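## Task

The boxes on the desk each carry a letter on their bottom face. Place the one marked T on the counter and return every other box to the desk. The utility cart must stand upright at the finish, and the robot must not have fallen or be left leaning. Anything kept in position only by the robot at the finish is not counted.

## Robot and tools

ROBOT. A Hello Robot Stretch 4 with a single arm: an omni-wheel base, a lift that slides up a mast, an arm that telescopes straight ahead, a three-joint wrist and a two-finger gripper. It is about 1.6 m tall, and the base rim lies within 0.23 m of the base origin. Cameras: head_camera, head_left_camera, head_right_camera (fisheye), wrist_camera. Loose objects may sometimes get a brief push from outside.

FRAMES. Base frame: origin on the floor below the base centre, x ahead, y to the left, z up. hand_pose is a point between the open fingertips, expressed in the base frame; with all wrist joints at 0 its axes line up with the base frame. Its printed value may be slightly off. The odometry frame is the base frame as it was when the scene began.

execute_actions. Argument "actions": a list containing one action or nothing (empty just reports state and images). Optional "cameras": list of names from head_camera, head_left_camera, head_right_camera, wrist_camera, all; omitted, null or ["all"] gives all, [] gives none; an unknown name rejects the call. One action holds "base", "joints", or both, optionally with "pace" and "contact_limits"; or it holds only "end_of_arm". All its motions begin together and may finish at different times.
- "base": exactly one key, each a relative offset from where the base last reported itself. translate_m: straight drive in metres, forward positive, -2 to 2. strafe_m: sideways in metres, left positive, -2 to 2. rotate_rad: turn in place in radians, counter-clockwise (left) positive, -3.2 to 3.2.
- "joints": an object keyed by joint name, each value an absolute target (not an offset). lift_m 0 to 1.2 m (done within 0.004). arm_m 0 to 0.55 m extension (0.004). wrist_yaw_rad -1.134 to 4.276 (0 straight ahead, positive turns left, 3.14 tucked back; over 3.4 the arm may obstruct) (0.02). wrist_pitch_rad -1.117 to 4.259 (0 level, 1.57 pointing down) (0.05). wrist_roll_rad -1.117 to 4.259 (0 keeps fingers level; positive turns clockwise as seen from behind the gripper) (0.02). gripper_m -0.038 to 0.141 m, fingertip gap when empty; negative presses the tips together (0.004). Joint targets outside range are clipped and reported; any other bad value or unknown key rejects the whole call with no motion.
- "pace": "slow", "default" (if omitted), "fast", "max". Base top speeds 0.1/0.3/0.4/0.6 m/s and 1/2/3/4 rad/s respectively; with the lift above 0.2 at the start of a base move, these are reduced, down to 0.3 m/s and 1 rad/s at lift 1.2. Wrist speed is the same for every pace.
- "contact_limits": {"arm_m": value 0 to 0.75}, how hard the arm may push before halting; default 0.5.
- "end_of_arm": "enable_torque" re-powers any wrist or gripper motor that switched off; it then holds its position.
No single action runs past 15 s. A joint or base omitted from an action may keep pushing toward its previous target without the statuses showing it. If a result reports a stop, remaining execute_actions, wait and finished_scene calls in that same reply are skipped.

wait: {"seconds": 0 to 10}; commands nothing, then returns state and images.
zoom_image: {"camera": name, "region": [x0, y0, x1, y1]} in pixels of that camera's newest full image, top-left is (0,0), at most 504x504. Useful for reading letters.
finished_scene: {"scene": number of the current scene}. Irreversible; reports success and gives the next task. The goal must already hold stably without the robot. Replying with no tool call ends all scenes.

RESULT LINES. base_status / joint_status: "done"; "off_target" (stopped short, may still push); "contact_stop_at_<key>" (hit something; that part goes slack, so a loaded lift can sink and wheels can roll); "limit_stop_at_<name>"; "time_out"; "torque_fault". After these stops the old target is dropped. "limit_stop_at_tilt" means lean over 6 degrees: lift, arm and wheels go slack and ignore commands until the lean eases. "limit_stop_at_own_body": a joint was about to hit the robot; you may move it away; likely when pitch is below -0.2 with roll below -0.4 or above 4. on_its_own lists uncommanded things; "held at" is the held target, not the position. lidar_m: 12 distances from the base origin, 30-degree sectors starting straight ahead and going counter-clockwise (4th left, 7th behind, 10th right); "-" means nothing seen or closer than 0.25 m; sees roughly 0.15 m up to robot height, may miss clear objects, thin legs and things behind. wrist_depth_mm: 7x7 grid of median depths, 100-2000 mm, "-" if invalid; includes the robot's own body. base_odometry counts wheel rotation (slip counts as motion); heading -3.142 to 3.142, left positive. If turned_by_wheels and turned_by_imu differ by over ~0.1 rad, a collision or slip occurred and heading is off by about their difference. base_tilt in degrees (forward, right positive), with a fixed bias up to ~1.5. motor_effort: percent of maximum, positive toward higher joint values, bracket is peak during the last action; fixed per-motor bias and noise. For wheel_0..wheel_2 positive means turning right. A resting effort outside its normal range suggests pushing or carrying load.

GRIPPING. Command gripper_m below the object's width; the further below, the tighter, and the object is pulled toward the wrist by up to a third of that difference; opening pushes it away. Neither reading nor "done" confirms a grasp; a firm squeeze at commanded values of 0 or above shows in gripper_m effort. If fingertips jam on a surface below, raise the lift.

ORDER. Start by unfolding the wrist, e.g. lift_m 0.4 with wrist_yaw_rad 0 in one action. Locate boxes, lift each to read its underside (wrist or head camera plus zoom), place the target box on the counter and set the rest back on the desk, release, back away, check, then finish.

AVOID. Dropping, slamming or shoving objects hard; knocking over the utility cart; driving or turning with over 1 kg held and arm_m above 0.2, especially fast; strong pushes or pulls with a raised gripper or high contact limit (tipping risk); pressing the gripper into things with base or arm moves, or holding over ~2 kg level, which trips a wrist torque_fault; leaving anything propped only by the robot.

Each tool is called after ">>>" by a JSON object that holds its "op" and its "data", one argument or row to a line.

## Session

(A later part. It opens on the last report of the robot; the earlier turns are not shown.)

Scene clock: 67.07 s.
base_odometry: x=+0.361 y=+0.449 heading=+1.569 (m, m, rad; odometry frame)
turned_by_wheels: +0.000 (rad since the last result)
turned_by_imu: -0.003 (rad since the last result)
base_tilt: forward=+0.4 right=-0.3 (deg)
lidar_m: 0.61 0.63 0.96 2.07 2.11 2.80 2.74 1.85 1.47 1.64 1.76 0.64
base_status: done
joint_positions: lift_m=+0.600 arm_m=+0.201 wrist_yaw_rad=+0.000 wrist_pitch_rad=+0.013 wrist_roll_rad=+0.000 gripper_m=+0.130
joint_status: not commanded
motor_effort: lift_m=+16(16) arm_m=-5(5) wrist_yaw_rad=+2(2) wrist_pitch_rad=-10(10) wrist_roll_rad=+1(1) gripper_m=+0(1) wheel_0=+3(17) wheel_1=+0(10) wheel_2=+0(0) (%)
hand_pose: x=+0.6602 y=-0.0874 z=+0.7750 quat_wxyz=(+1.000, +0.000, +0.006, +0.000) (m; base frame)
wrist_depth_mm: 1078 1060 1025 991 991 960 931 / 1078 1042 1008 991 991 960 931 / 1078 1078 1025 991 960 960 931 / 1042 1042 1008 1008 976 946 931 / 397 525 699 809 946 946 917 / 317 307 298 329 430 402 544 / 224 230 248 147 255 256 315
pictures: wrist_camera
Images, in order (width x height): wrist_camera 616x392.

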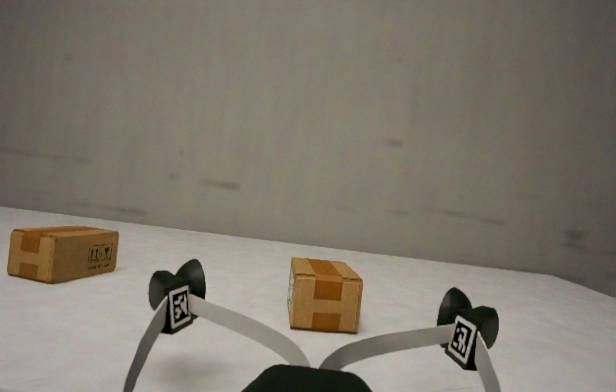

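>>> {"op": "execute_actions", "data": {
  "actions": [
    {"joints":{"arm_m":0.36}}
  ],
  "cameras": []
}}

>>> {"op": "execute_actions", "data": {
  "actions": [
    {"joints":{"gripper_m":0.02}}
  ],
  "cameras": []
}}

>>> {"op": "execute_actions", "data": {
  "actions": [
    {"joints":{"lift_m":0.75}}
  ],
  "cameras": []
}}

>>> {"op": "execute_actions", "data": {
  "actions": [
    {"joints":{"wrist_roll_rad":3.14}}
  ],
  "cameras": ["head_camera"]
}}

>>> {"op": "zoom_image", "data": {
  "camera": "head_camera",
  "region": [150,230,350,380]
}}

Scene clock: 69.07 s.
base_odometry: x=+0.361 y=+0.449 heading=+1.569 (m, m, rad; odometry frame)
turned_by_wheels: +0.000 (rad since the last result)
turned_by_imu: -0.001 (rad since the last result)
base_tilt: forward=+0.6 right=-0.3 (deg)
lidar_m: 0.62 0.67 0.92 2.06 2.09 2.80 2.73 1.87 1.47 1.64 1.74 0.62
base_status: not commanded
joint_positions: lift_m=+0.600 arm_m=+0.359 wrist_yaw_rad=+0.000 wrist_pitch_rad=+0.012 wrist_roll_rad=+0.000 gripper_m=+0.130
joint_status: all done
motor_effort: lift_m=+16(16) arm_m=+5(5) wrist_yaw_rad=+1(2) wrist_pitch_rad=-10(10) wrist_roll_rad=+1(2) gripper_m=-2(3) wheel_0=+3(4) wheel_1=+0(0) wheel_2=+0(0) (%)
hand_pose: x=+0.8186 y=-0.0874 z=+0.7750 quat_wxyz=(+1.000, +0.000, +0.006, +0.000) (m; base frame)
wrist_depth_mm: 904 891 866 854 820 809 788 / 904 866 866 842 820 809 788 / 904 904 854 831 831 798 778 / 891 866 842 831 809 798 778 / 530 597 691 820 820 798 778 / 307 307 300 226 439 402 544 / 223 229 248 147 176 257 315
pictures: none
No camera images: the call's "cameras" was empty. Leave "cameras" out to get every camera's image.

Scene clock: 71.07 s.
base_odometry: x=+0.361 y=+0.449 heading=+1.569 (m, m, rad; odometry frame)
turned_by_wheels: +0.000 (rad since the last result)
turned_by_imu: -0.001 (rad since the last result)
base_tilt: forward=+0.3 right=-0.3 (deg)
lidar_m: 0.61 0.66 0.93 2.07 2.11 2.78 2.72 1.87 1.45 1.64 1.75 0.59
base_status: not commanded
joint_positions: lift_m=+0.600 arm_m=+0.359 wrist_yaw_rad=+0.000 wrist_pitch_rad=+0.012 wrist_roll_rad=+0.000 gripper_m=+0.020
joint_status: all done
motor_effort: lift_m=+16(16) arm_m=+5(5) wrist_yaw_rad=+2(1) wrist_pitch_rad=-8(10) wrist_roll_rad=+1(2) gripper_m=-18(22) wheel_0=+4(4) wheel_1=+0(0) wheel_2=+0(0) (%)
hand_pose: x=+0.8186 y=-0.0874 z=+0.7751 quat_wxyz=(+1.000, +0.000, +0.006, +0.000) (m; base frame)
wrist_depth_mm: 904 891 866 842 820 809 798 / 904 878 854 854 820 798 788 / 891 878 854 831 809 798 788 / 878 878 854 842 809 809 778 / 525 615 707 831 809 788 788 / 307 338 189 224 215 492 549 / 224 213 244 160 175 256 317
pictures: none
No camera images: the call's "cameras" was empty. Leave "cameras" out to get every camera's image.

Scene clock: 72.77 s.
base_odometry: x=+0.361 y=+0.449 heading=+1.569 (m, m, rad; odometry frame)
turned_by_wheels: +0.000 (rad since the last result)
turned_by_imu: +0.000 (rad since the last result)
base_tilt: forward=+0.5 right=-0.2 (deg)
lidar_m: 0.60 0.64 0.96 2.07 2.10 2.79 2.73 1.86 1.46 1.64 1.75 0.63
base_status: not commanded
joint_positions: lift_m=+0.750 arm_m=+0.359 wrist_yaw_rad=+0.000 wrist_pitch_rad=+0.013 wrist_roll_rad=+0.000 gripper_m=+0.020
joint_status: all done
motor_effort: lift_m=+26(29) arm_m=+5(5) wrist_yaw_rad=+2(2) wrist_pitch_rad=-13(12) wrist_roll_rad=+2(2) gripper_m=-16(20) wheel_0=+3(3) wheel_1=+0(0) wheel_2=+0(0) (%)
hand_pose: x=+0.8186 y=-0.0874 z=+0.9239 quat_wxyz=(+1.000, +0.000, +0.007, +0.000) (m; base frame)
wrist_depth_mm: 904 891 842 854 820 809 788 / 917 891 866 854 820 809 788 / 904 891 854 820 831 809 788 / 904 891 854 831 820 798 788 / 891 866 866 831 820 788 778 / 723 768 189 224 216 788 778 / 512 488 564 160 175 580 750
pictures: none
No camera images: the call's "cameras" was empty. Leave "cameras" out to get every camera's image.

Scene clock: 75.20 s.
base_odometry: x=+0.361 y=+0.449 heading=+1.569 (m, m, rad; odometry frame)
turned_by_wheels: +0.000 (rad since the last result)
turned_by_imu: -0.001 (rad since the last result)
base_tilt: forward=+0.5 right=-0.2 (deg)
lidar_m: 0.61 0.66 0.96 2.07 2.10 2.81 2.73 1.86 1.45 1.62 1.73 0.62
base_status: not commanded
joint_positions: lift_m=+0.750 arm_m=+0.359 wrist_yaw_rad=+0.000 wrist_pitch_rad=+0.013 wrist_roll_rad=+3.140 gripper_m=+0.020
joint_status: all done
motor_effort: lift_m=+27(26) arm_m=+5(5) wrist_yaw_rad=+2(2) wrist_pitch_rad=-12(12) wrist_roll_rad=+4(12) gripper_m=-19(15) wheel_0=+3(4) wheel_1=+0(0) wheel_2=+0(0) (%)
hand_pose: x=+0.8186 y=-0.0874 z=+0.9239 quat_wxyz=(+0.001, +1.000, +0.000, -0.007) (m; base frame)
wrist_depth_mm: 375 347 329 310 294 279 270 / 603 544 496 459 418 389 368 / 831 831 831 820 732 647 585 / 842 842 831 831 831 831 831 / 831 831 831 831 831 831 831 / 820 831 189 224 213 820 820 / 820 820 809 160 176 809 809
pictures: head_camera
Images, in order (width x height): head_camera 420x560.

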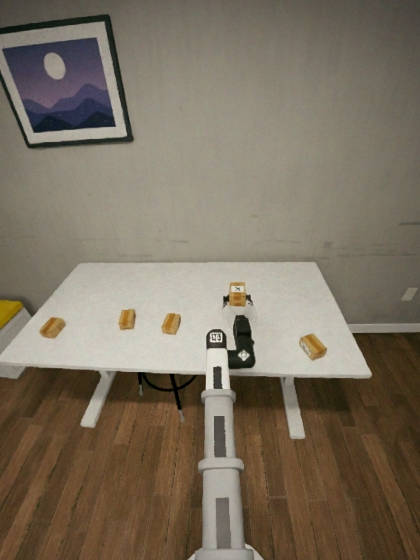

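Region (150, 230, 350, 380) of head_camera's 420x560 image, scaled by 2.520, with more detail than that image has; it fills the top 378 rows of this view, and the rest is white.

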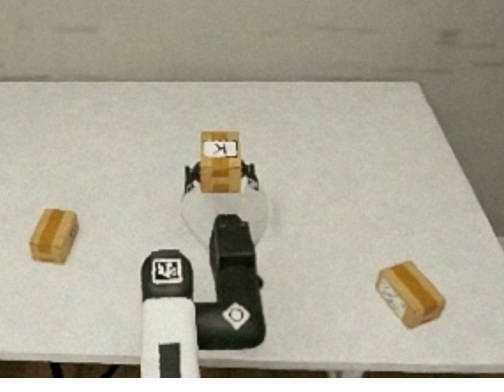

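The last one is T.

>>> {"op": "execute_actions", "data": {
  "actions": [
    {"joints":{"wrist_roll_rad":0}}
  ],
  "cameras": []
}}

>>> {"op": "execute_actions", "data": {
  "actions": [
    {"joints":{"lift_m":0.6}}
  ],
  "cameras": []
}}

>>> {"op": "execute_actions", "data": {
  "actions": [
    {"joints":{"gripper_m":0.13}}
  ],
  "cameras": []
}}

>>> {"op": "execute_actions", "data": {
  "actions": [
    {"joints":{"arm_m":0.1}}
  ],
  "cameras": []
}}

>>> {"op": "execute_actions", "data": {
  "actions": [
    {"base":{"strafe_m":-0.28}}
  ],
  "cameras": ["wrist_camera"]
}}

Scene clock: 77.77 s.
base_odometry: x=+0.361 y=+0.449 heading=+1.569 (m, m, rad; odometry frame)
turned_by_wheels: +0.000 (rad since the last result)
turned_by_imu: -0.001 (rad since the last result)
base_tilt: forward=+0.5 right=-0.2 (deg)
lidar_m: 0.60 0.65 0.95 2.06 2.11 2.81 2.73 1.85 1.46 1.64 1.75 0.63
base_status: not commanded
joint_positions: lift_m=+0.750 arm_m=+0.359 wrist_yaw_rad=+0.000 wrist_pitch_rad=+0.013 wrist_roll_rad=+0.000 gripper_m=+0.020
joint_status: all done
motor_effort: lift_m=+26(26) arm_m=+5(5) wrist_yaw_rad=+1(1) wrist_pitch_rad=-13(12) wrist_roll_rad=+2(2) gripper_m=-19(20) wheel_0=+4(4) wheel_1=+0(0) wheel_2=+0(0) (%)
hand_pose: x=+0.8186 y=-0.0874 z=+0.9239 quat_wxyz=(+1.000, +0.000, +0.007, +0.000) (m; base frame)
wrist_depth_mm: 917 891 866 842 831 798 798 / 931 891 866 831 820 788 788 / 891 878 854 842 820 798 788 / 891 878 866 842 820 809 788 / 891 866 866 831 820 798 788 / 715 788 189 225 214 788 778 / 508 492 549 160 176 580 741
pictures: none
No camera images: the call's "cameras" was empty. Leave "cameras" out to get every camera's image.

Scene clock: 79.47 s.
base_odometry: x=+0.361 y=+0.449 heading=+1.569 (m, m, rad; odometry frame)
turned_by_wheels: +0.000 (rad since the last result)
turned_by_imu: +0.000 (rad since the last result)
base_tilt: forward=+0.4 right=-0.2 (deg)
lidar_m: 0.61 0.65 0.91 2.07 2.08 2.78 2.74 1.87 1.45 1.63 1.75 0.60
base_status: not commanded
joint_positions: lift_m=+0.600 arm_m=+0.359 wrist_yaw_rad=+0.000 wrist_pitch_rad=+0.012 wrist_roll_rad=+0.000 gripper_m=+0.020
joint_status: all done
motor_effort: lift_m=+15(25) arm_m=+4(5) wrist_yaw_rad=+2(2) wrist_pitch_rad=-9(13) wrist_roll_rad=+3(1) gripper_m=-21(14) wheel_0=+4(4) wheel_1=+0(0) wheel_2=+0(0) (%)
hand_pose: x=+0.8186 y=-0.0874 z=+0.7752 quat_wxyz=(+1.000, +0.000, +0.006, +0.000) (m; base frame)
wrist_depth_mm: 904 904 854 854 820 820 778 / 891 891 854 854 820 788 788 / 917 878 854 842 820 798 788 / 904 891 866 831 798 809 798 / 530 603 707 820 831 798 788 / 309 342 189 224 214 488 544 / 224 213 245 160 175 255 317
pictures: none
No camera images: the call's "cameras" was empty. Leave "cameras" out to get every camera's image.

Scene clock: 81.47 s.
base_odometry: x=+0.361 y=+0.449 heading=+1.569 (m, m, rad; odometry frame)
turned_by_wheels: +0.000 (rad since the last result)
turned_by_imu: -0.001 (rad since the last result)
base_tilt: forward=+0.5 right=-0.3 (deg)
lidar_m: 0.61 0.63 0.95 2.06 2.10 2.79 2.72 1.87 1.45 1.63 1.73 0.60
base_status: not commanded
joint_positions: lift_m=+0.600 arm_m=+0.359 wrist_yaw_rad=+0.000 wrist_pitch_rad=+0.012 wrist_roll_rad=+0.000 gripper_m=+0.130
joint_status: all done
motor_effort: lift_m=+15(15) arm_m=+5(4) wrist_yaw_rad=+2(2) wrist_pitch_rad=-9(9) wrist_roll_rad=+1(2) gripper_m=-1(14) wheel_0=+4(3) wheel_1=+0(0) wheel_2=+0(0) (%)
hand_pose: x=+0.8186 y=-0.0874 z=+0.7752 quat_wxyz=(+1.000, +0.000, +0.006, +0.000) (m; base frame)
wrist_depth_mm: 904 878 866 842 820 798 809 / 917 878 854 854 831 809 778 / 904 878 854 831 820 809 788 / 904 878 866 820 820 798 788 / 525 603 683 831 798 788 798 / 309 310 300 225 439 399 535 / 223 230 247 147 180 255 315
pictures: none
No camera images: the call's "cameras" was empty. Leave "cameras" out to get every camera's image.

Scene clock: 83.37 s.
base_odometry: x=+0.361 y=+0.449 heading=+1.569 (m, m, rad; odometry frame)
turned_by_wheels: +0.000 (rad since the last result)
turned_by_imu: -0.001 (rad since the last result)
base_tilt: forward=+0.5 right=-0.3 (deg)
lidar_m: 0.59 0.64 0.96 2.06 2.09 2.80 2.70 1.86 1.47 1.64 1.73 0.62
base_status: not commanded
joint_positions: lift_m=+0.600 arm_m=+0.101 wrist_yaw_rad=+0.000 wrist_pitch_rad=+0.013 wrist_roll_rad=+0.000 gripper_m=+0.130
joint_status: all done
motor_effort: lift_m=+15(15) arm_m=-5(3) wrist_yaw_rad=+1(1) wrist_pitch_rad=-10(10) wrist_roll_rad=+2(0) gripper_m=-4(1) wheel_0=+3(4) wheel_1=+0(0) wheel_2=+0(0) (%)
hand_pose: x=+0.5602 y=-0.0874 z=+0.7751 quat_wxyz=(+1.000, +0.000, +0.006, +0.000) (m; base frame)
wrist_depth_mm: 1182 1182 1138 1098 1078 1060 1060 / 1160 1138 1118 1138 1078 1042 1042 / 1160 1160 1098 1098 1078 1060 1025 / 1160 1160 1118 1098 1060 1060 1025 / 504 496 715 778 1042 1042 1042 / 317 310 301 404 442 407 473 / 525 296 286 147 270 265 317
pictures: none
No camera images: the call's "cameras" was empty. Leave "cameras" out to get every camera's image.

Scene clock: 85.63 s.
base_odometry: x=+0.640 y=+0.449 heading=+1.569 (m, m, rad; odometry frame)
turned_by_wheels: +0.000 (rad since the last result)
turned_by_imu: -0.001 (rad since the last result)
base_tilt: forward=+0.5 right=-0.2 (deg)
lidar_m: 0.57 0.64 0.93 2.36 2.31 2.82 2.75 1.47 1.23 1.36 1.42 0.62
base_status: done
joint_positions: lift_m=+0.600 arm_m=+0.101 wrist_yaw_rad=+0.000 wrist_pitch_rad=+0.013 wrist_roll_rad=+0.000 gripper_m=+0.130
joint_status: not commanded
motor_effort: lift_m=+16(16) arm_m=-5(5) wrist_yaw_rad=+2(2) wrist_pitch_rad=-10(10) wrist_roll_rad=+1(3) gripper_m=-6(2) wheel_0=+3(9) wheel_1=-1(10) wheel_2=+0(0) (%)
hand_pose: x=+0.5602 y=-0.0874 z=+0.7750 quat_wxyz=(+1.000, +0.000, +0.006, +0.000) (m; base frame)
wrist_depth_mm: 1160 1160 1118 1098 1060 1042 1025 / 1182 1138 1118 1078 1098 1042 1008 / 1182 1118 1098 1078 1060 1078 1008 / 1138 1118 1118 1078 1060 1025 1008 / 459 469 699 831 1060 1060 1025 / 315 312 303 330 357 554 991 / 699 273 266 147 257 258 1008
pictures: wrist_camera
Images, in order (width x height): wrist_camera 616x392.

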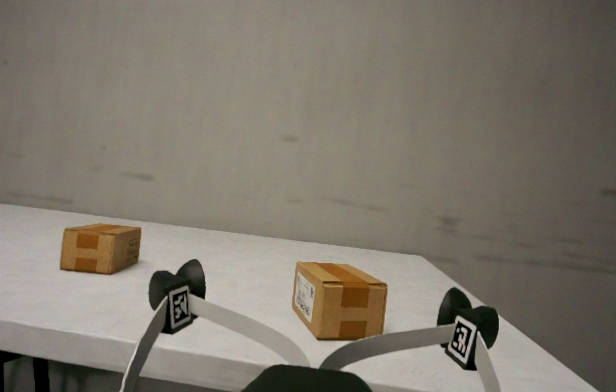

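>>> {"op": "execute_actions", "data": {
  "actions": [
    {"joints":{"arm_m":0.25}}
  ],
  "cameras": []
}}

>>> {"op": "execute_actions", "data": {
  "actions": [
    {"joints":{"gripper_m":0.02}}
  ],
  "cameras": []
}}

>>> {"op": "execute_actions", "data": {
  "actions": [
    {"joints":{"lift_m":0.95,"arm_m":0}}
  ],
  "cameras": []
}}

>>> {"op": "execute_actions", "data": {
  "actions": [
    {"base":{"rotate_rad":3.14}}
  ],
  "cameras": ["head_camera","wrist_camera"]
}}

Scene clock: 94.30 s.
base_odometry: x=+0.640 y=+0.449 heading=+1.569 (m, m, rad; odometry frame)
turned_by_wheels: +0.000 (rad since the last result)
turned_by_imu: -0.001 (rad since the last result)
base_tilt: forward=+0.4 right=-0.3 (deg)
lidar_m: 0.59 0.64 0.93 2.36 2.33 2.80 2.75 1.48 1.20 1.37 1.43 0.61
base_status: not commanded
joint_positions: lift_m=+0.600 arm_m=+0.249 wrist_yaw_rad=+0.000 wrist_pitch_rad=+0.013 wrist_roll_rad=+0.000 gripper_m=+0.130
joint_status: all done
motor_effort: lift_m=+16(16) arm_m=+5(5) wrist_yaw_rad=+1(2) wrist_pitch_rad=-10(10) wrist_roll_rad=+2(2) gripper_m=+1(2) wheel_0=+3(3) wheel_1=-1(1) wheel_2=+0(0) (%)
hand_pose: x=+0.7086 y=-0.0874 z=+0.7750 quat_wxyz=(+1.000, +0.000, +0.006, +0.000) (m; base frame)
wrist_depth_mm: 1025 991 976 960 904 891 878 / 1008 991 960 931 904 891 878 / 1025 960 946 946 917 891 891 / 1008 976 946 946 917 891 866 / 359 603 691 820 904 891 878 / 306 307 298 232 439 402 878 / 223 229 249 147 171 257 336
pictures: none
No camera images: the call's "cameras" was empty. Leave "cameras" out to get every camera's image.

Scene clock: 96.30 s.
base_odometry: x=+0.640 y=+0.449 heading=+1.569 (m, m, rad; odometry frame)
turned_by_wheels: +0.000 (rad since the last result)
turned_by_imu: -0.001 (rad since the last result)
base_tilt: forward=+0.6 right=-0.3 (deg)
lidar_m: 0.57 0.65 0.94 2.37 2.33 2.80 2.74 1.47 1.21 1.35 1.43 0.61
base_status: not commanded
joint_positions: lift_m=+0.600 arm_m=+0.249 wrist_yaw_rad=+0.000 wrist_pitch_rad=+0.012 wrist_roll_rad=+0.000 gripper_m=+0.020
joint_status: all done
motor_effort: lift_m=+16(16) arm_m=+5(5) wrist_yaw_rad=+1(1) wrist_pitch_rad=-10(10) wrist_roll_rad=+1(3) gripper_m=-17(17) wheel_0=+3(3) wheel_1=-1(1) wheel_2=+0(0) (%)
hand_pose: x=+0.7086 y=-0.0874 z=+0.7750 quat_wxyz=(+1.000, +0.000, +0.006, +0.000) (m; base frame)
wrist_depth_mm: 1008 991 976 931 917 917 891 / 991 976 960 931 917 904 891 / 991 976 960 931 904 891 891 / 991 976 960 931 917 891 891 / 359 597 699 820 917 891 878 / 306 340 187 221 219 525 891 / 224 214 246 158 168 256 338
pictures: none
No camera images: the call's "cameras" was empty. Leave "cameras" out to get every camera's image.

Scene clock: 98.73 s.
base_odometry: x=+0.640 y=+0.449 heading=+1.569 (m, m, rad; odometry frame)
turned_by_wheels: +0.000 (rad since the last result)
turned_by_imu: -0.001 (rad since the last result)
base_tilt: forward=+0.5 right=-0.2 (deg)
lidar_m: 0.58 0.63 0.92 2.37 2.36 2.82 2.74 1.52 1.21 1.36 1.43 0.59
base_status: not commanded
joint_positions: lift_m=+0.950 arm_m=+0.002 wrist_yaw_rad=+0.000 wrist_pitch_rad=+0.014 wrist_roll_rad=+0.000 gripper_m=+0.020
joint_status: all done
motor_effort: lift_m=+26(27) arm_m=-5(6) wrist_yaw_rad=+2(0) wrist_pitch_rad=-13(13) wrist_roll_rad=+3(3) gripper_m=-16(19) wheel_0=+3(3) wheel_1=-1(1) wheel_2=+0(0) (%)
hand_pose: x=+0.4609 y=-0.0874 z=+1.1238 quat_wxyz=(+1.000, +0.000, +0.007, +0.000) (m; base frame)
wrist_depth_mm: 1255 1255 1229 1182 1160 1160 1138 / 1229 1229 1229 1182 1160 1118 1118 / 1281 1229 1229 1160 1138 1182 1118 / 1281 1255 1182 1205 1138 1138 1118 / 1255 1229 1205 1160 1138 1118 1098 / 1255 1229 187 221 218 1118 1118 / 891 866 976 158 173 1118 1078
pictures: none
No camera images: the call's "cameras" was empty. Leave "cameras" out to get every camera's image.

Scene clock: 101.80 s.
base_odometry: x=+0.641 y=+0.449 heading=-1.575 (m, m, rad; odometry frame)
turned_by_wheels: +3.139 (rad since the last result)
turned_by_imu: +3.152 (rad since the last result)
base_tilt: forward=+0.4 right=-0.2 (deg)
lidar_m: 2.72 1.44 1.19 1.36 1.44 0.61 0.59 0.65 0.90 2.34 2.29 2.75
base_status: done
joint_positions: lift_m=+0.950 arm_m=+0.002 wrist_yaw_rad=+0.000 wrist_pitch_rad=+0.014 wrist_roll_rad=+0.000 gripper_m=+0.020
joint_status: not commanded
motor_effort: lift_m=+26(26) arm_m=-5(5) wrist_yaw_rad=+1(2) wrist_pitch_rad=-14(14) wrist_roll_rad=+3(2) gripper_m=-19(19) wheel_0=-4(13) wheel_1=-3(10) wheel_2=-5(10) (%)
hand_pose: x=+0.4609 y=-0.0874 z=+1.1238 quat_wxyz=(+1.000, +0.000, +0.007, +0.000) (m; base frame)
wrist_depth_mm: 1756 - - - - - - / 1808 - - - - - - / 1863 - - - - - - / 1863 - - - - - - / 1983 - - - - - - / 1921 - 187 221 220 - - / - - - 158 173 - -
pictures: head_camera, wrist_camera
Images, in order (width x height): head_camera 420x560, wrist_camera 616x392.

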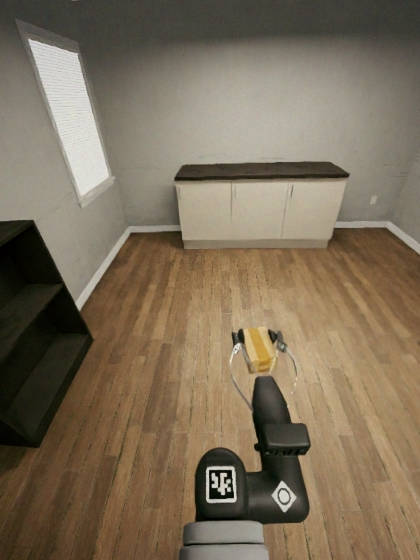

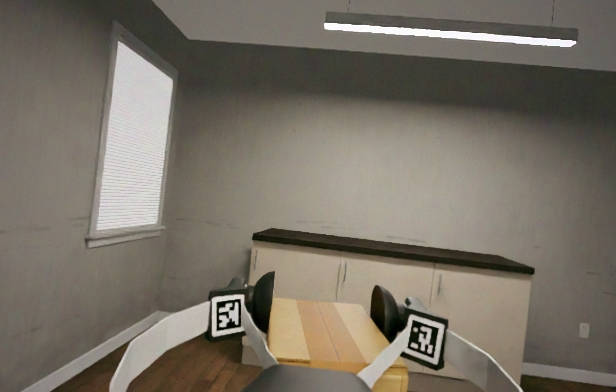

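>>> {"op": "execute_actions", "data": {
  "actions": [
    {"base":{"translate_m":2.0},"pace":"fast"}
  ],
  "cameras": []
}}

>>> {"op": "execute_actions", "data": {
  "actions": [
    {"joints":{"arm_m":0.45}}
  ],
  "cameras": ["head_camera","wrist_camera"]
}}

Scene clock: 108.80 s.
base_odometry: x=+0.633 y=-1.551 heading=-1.575 (m, m, rad; odometry frame)
turned_by_wheels: +0.000 (rad since the last result)
turned_by_imu: +0.001 (rad since the last result)
base_tilt: forward=+0.4 right=-0.2 (deg)
lidar_m: 0.72 0.77 1.29 1.27 1.19 1.52 3.00 2.81 2.05 2.03 0.98 0.73
base_status: done
joint_positions: lift_m=+0.950 arm_m=+0.001 wrist_yaw_rad=+0.000 wrist_pitch_rad=+0.014 wrist_roll_rad=+0.000 gripper_m=+0.020
joint_status: not commanded
motor_effort: lift_m=+25(26) arm_m=-4(5) wrist_yaw_rad=+1(1) wrist_pitch_rad=-14(14) wrist_roll_rad=+2(2) gripper_m=-20(17) wheel_0=+3(10) wheel_1=+1(6) wheel_2=-1(12) (%)
hand_pose: x=+0.4608 y=-0.0874 z=+1.1238 quat_wxyz=(+1.000, +0.000, +0.007, +0.000) (m; base frame)
wrist_depth_mm: 1229 1205 1205 1138 1138 1078 1078 / 1229 1205 1182 1138 1118 1098 1078 / 1229 1205 1160 1160 1118 1098 1098 / 1229 1205 1138 1160 1138 1098 1078 / 1229 1182 1160 1138 1118 1098 1060 / 1205 831 187 222 219 1078 1060 / 554 530 585 159 173 609 768
pictures: none
No camera images: the call's "cameras" was empty. Leave "cameras" out to get every camera's image.

Scene clock: 111.20 s.
base_odometry: x=+0.633 y=-1.551 heading=-1.575 (m, m, rad; odometry frame)
turned_by_wheels: +0.000 (rad since the last result)
turned_by_imu: -0.001 (rad since the last result)
base_tilt: forward=+0.6 right=-0.2 (deg)
lidar_m: 0.71 0.76 1.28 1.27 1.20 1.53 2.81 2.79 2.08 2.03 0.99 0.75
base_status: not commanded
joint_positions: lift_m=+0.950 arm_m=+0.449 wrist_yaw_rad=+0.000 wrist_pitch_rad=+0.014 wrist_roll_rad=+0.000 gripper_m=+0.020
joint_status: all done
motor_effort: lift_m=+26(26) arm_m=+5(4) wrist_yaw_rad=+0(2) wrist_pitch_rad=-13(14) wrist_roll_rad=+2(3) gripper_m=-19(17) wheel_0=+4(3) wheel_1=+1(1) wheel_2=-1(1) (%)
hand_pose: x=+0.9086 y=-0.0874 z=+1.1239 quat_wxyz=(+1.000, +0.000, +0.007, +0.000) (m; base frame)
wrist_depth_mm: 741 723 707 691 676 654 654 / 741 732 707 691 676 661 640 / 741 723 699 683 676 654 647 / 741 715 707 699 676 661 647 / 732 715 707 676 668 654 647 / 723 715 187 221 218 647 647 / 530 508 585 158 173 609 640
pictures: head_camera, wrist_camera
Images, in order (width x height): head_camera 420x560, wrist_camera 616x392.

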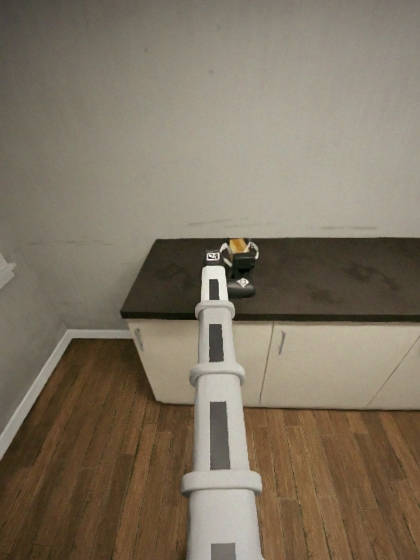

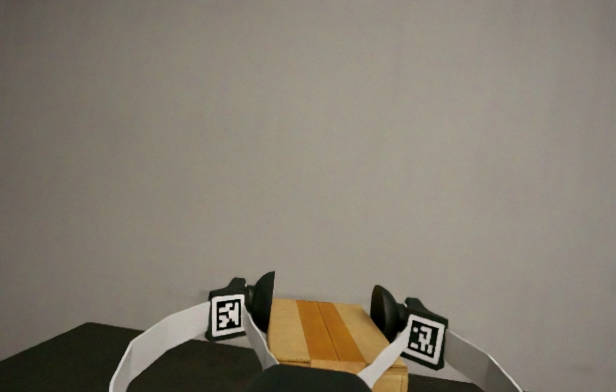

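Depth matches roughly 0.16 above → lift 0.79.

>>> {"op": "execute_actions", "data": {
  "actions": [
    {"joints":{"lift_m":0.795}}
  ],
  "cameras": []
}}

>>> {"op": "execute_actions", "data": {
  "actions": [
    {"joints":{"gripper_m":0.13}}
  ],
  "cameras": []
}}

>>> {"op": "execute_actions", "data": {
  "actions": [
    {"joints":{"arm_m":0.2}}
  ],
  "cameras": ["wrist_camera"]
}}

>>> {"op": "finished_scene", "data": {
  "scene": 1
}}

Scene clock: 113.13 s.
base_odometry: x=+0.633 y=-1.551 heading=-1.575 (m, m, rad; odometry frame)
turned_by_wheels: +0.000 (rad since the last result)
turned_by_imu: -0.001 (rad since the last result)
base_tilt: forward=+0.6 right=-0.2 (deg)
lidar_m: 0.72 0.78 1.28 1.26 1.18 1.54 3.00 2.80 2.08 2.05 0.98 0.73
base_status: not commanded
joint_positions: lift_m=+0.795 arm_m=+0.449 wrist_yaw_rad=+0.000 wrist_pitch_rad=+0.014 wrist_roll_rad=+0.000 gripper_m=+0.020
joint_status: all done
motor_effort: lift_m=+15(24) arm_m=+5(5) wrist_yaw_rad=+1(1) wrist_pitch_rad=-13(13) wrist_roll_rad=+1(4) gripper_m=-18(17) wheel_0=+3(3) wheel_1=+1(1) wheel_2=-1(1) (%)
hand_pose: x=+0.9086 y=-0.0874 z=+0.9697 quat_wxyz=(+1.000, +0.000, +0.007, +0.000) (m; base frame)
wrist_depth_mm: 741 723 715 691 668 668 654 / 741 723 715 691 676 654 654 / 741 723 707 699 676 661 647 / 732 723 699 683 683 661 647 / 559 621 699 683 668 647 640 / 322 349 188 223 218 500 554 / 230 223 252 158 173 263 324
pictures: none
No camera images: the call's "cameras" was empty. Leave "cameras" out to get every camera's image.

Scene clock: 115.13 s.
base_odometry: x=+0.633 y=-1.551 heading=-1.575 (m, m, rad; odometry frame)
turned_by_wheels: +0.000 (rad since the last result)
turned_by_imu: -0.001 (rad since the last result)
base_tilt: forward=+0.5 right=-0.2 (deg)
lidar_m: 0.73 0.79 1.28 1.27 1.19 1.53 3.00 2.77 2.09 2.04 0.98 0.74
base_status: not commanded
joint_positions: lift_m=+0.795 arm_m=+0.449 wrist_yaw_rad=+0.000 wrist_pitch_rad=+0.013 wrist_roll_rad=+0.000 gripper_m=+0.130
joint_status: all done
motor_effort: lift_m=+16(16) arm_m=+5(5) wrist_yaw_rad=+1(1) wrist_pitch_rad=-12(13) wrist_roll_rad=+2(2) gripper_m=-1(18) wheel_0=+3(3) wheel_1=+1(1) wheel_2=-1(1) (%)
hand_pose: x=+0.9086 y=-0.0874 z=+0.9699 quat_wxyz=(+1.000, +0.000, +0.007, +0.000) (m; base frame)
wrist_depth_mm: 741 723 699 691 676 654 654 / 741 723 707 691 683 661 654 / 741 723 699 699 668 668 647 / 732 715 699 683 661 661 654 / 559 627 699 683 683 661 647 / 325 319 310 240 455 415 569 / 232 238 253 147 180 265 325
pictures: none
No camera images: the call's "cameras" was empty. Leave "cameras" out to get every camera's image.

Scene clock: 117.00 s.
base_odometry: x=+0.633 y=-1.551 heading=-1.575 (m, m, rad; odometry frame)
turned_by_wheels: +0.000 (rad since the last result)
turned_by_imu: -0.001 (rad since the last result)
base_tilt: forward=+0.5 right=-0.2 (deg)
lidar_m: 0.71 0.76 1.29 1.28 1.15 1.53 3.01 2.83 2.06 2.03 0.97 0.74
base_status: not commanded
joint_positions: lift_m=+0.795 arm_m=+0.201 wrist_yaw_rad=+0.000 wrist_pitch_rad=+0.013 wrist_roll_rad=+0.000 gripper_m=+0.130
joint_status: all done
motor_effort: lift_m=+16(16) arm_m=-5(5) wrist_yaw_rad=+3(2) wrist_pitch_rad=-10(11) wrist_roll_rad=+4(3) gripper_m=+0(2) wheel_0=+3(3) wheel_1=+1(1) wheel_2=-1(1) (%)
hand_pose: x=+0.6602 y=-0.0874 z=+0.9700 quat_wxyz=(+1.000, +0.000, +0.006, +0.000) (m; base frame)
wrist_depth_mm: 1025 976 976 946 917 904 878 / 991 976 976 946 917 917 878 / 991 991 976 946 904 904 891 / 991 976 946 931 917 904 878 / 549 627 732 854 891 891 891 / 334 324 315 413 459 421 564 / 349 320 310 147 293 286 332
pictures: wrist_camera
Images, in order (width x height): wrist_camera 616x392.

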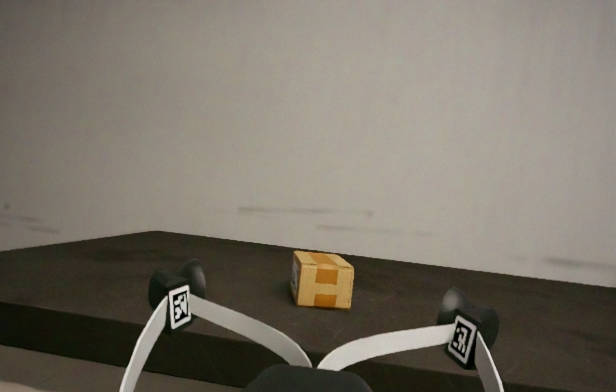

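The scene is finished: the task was done.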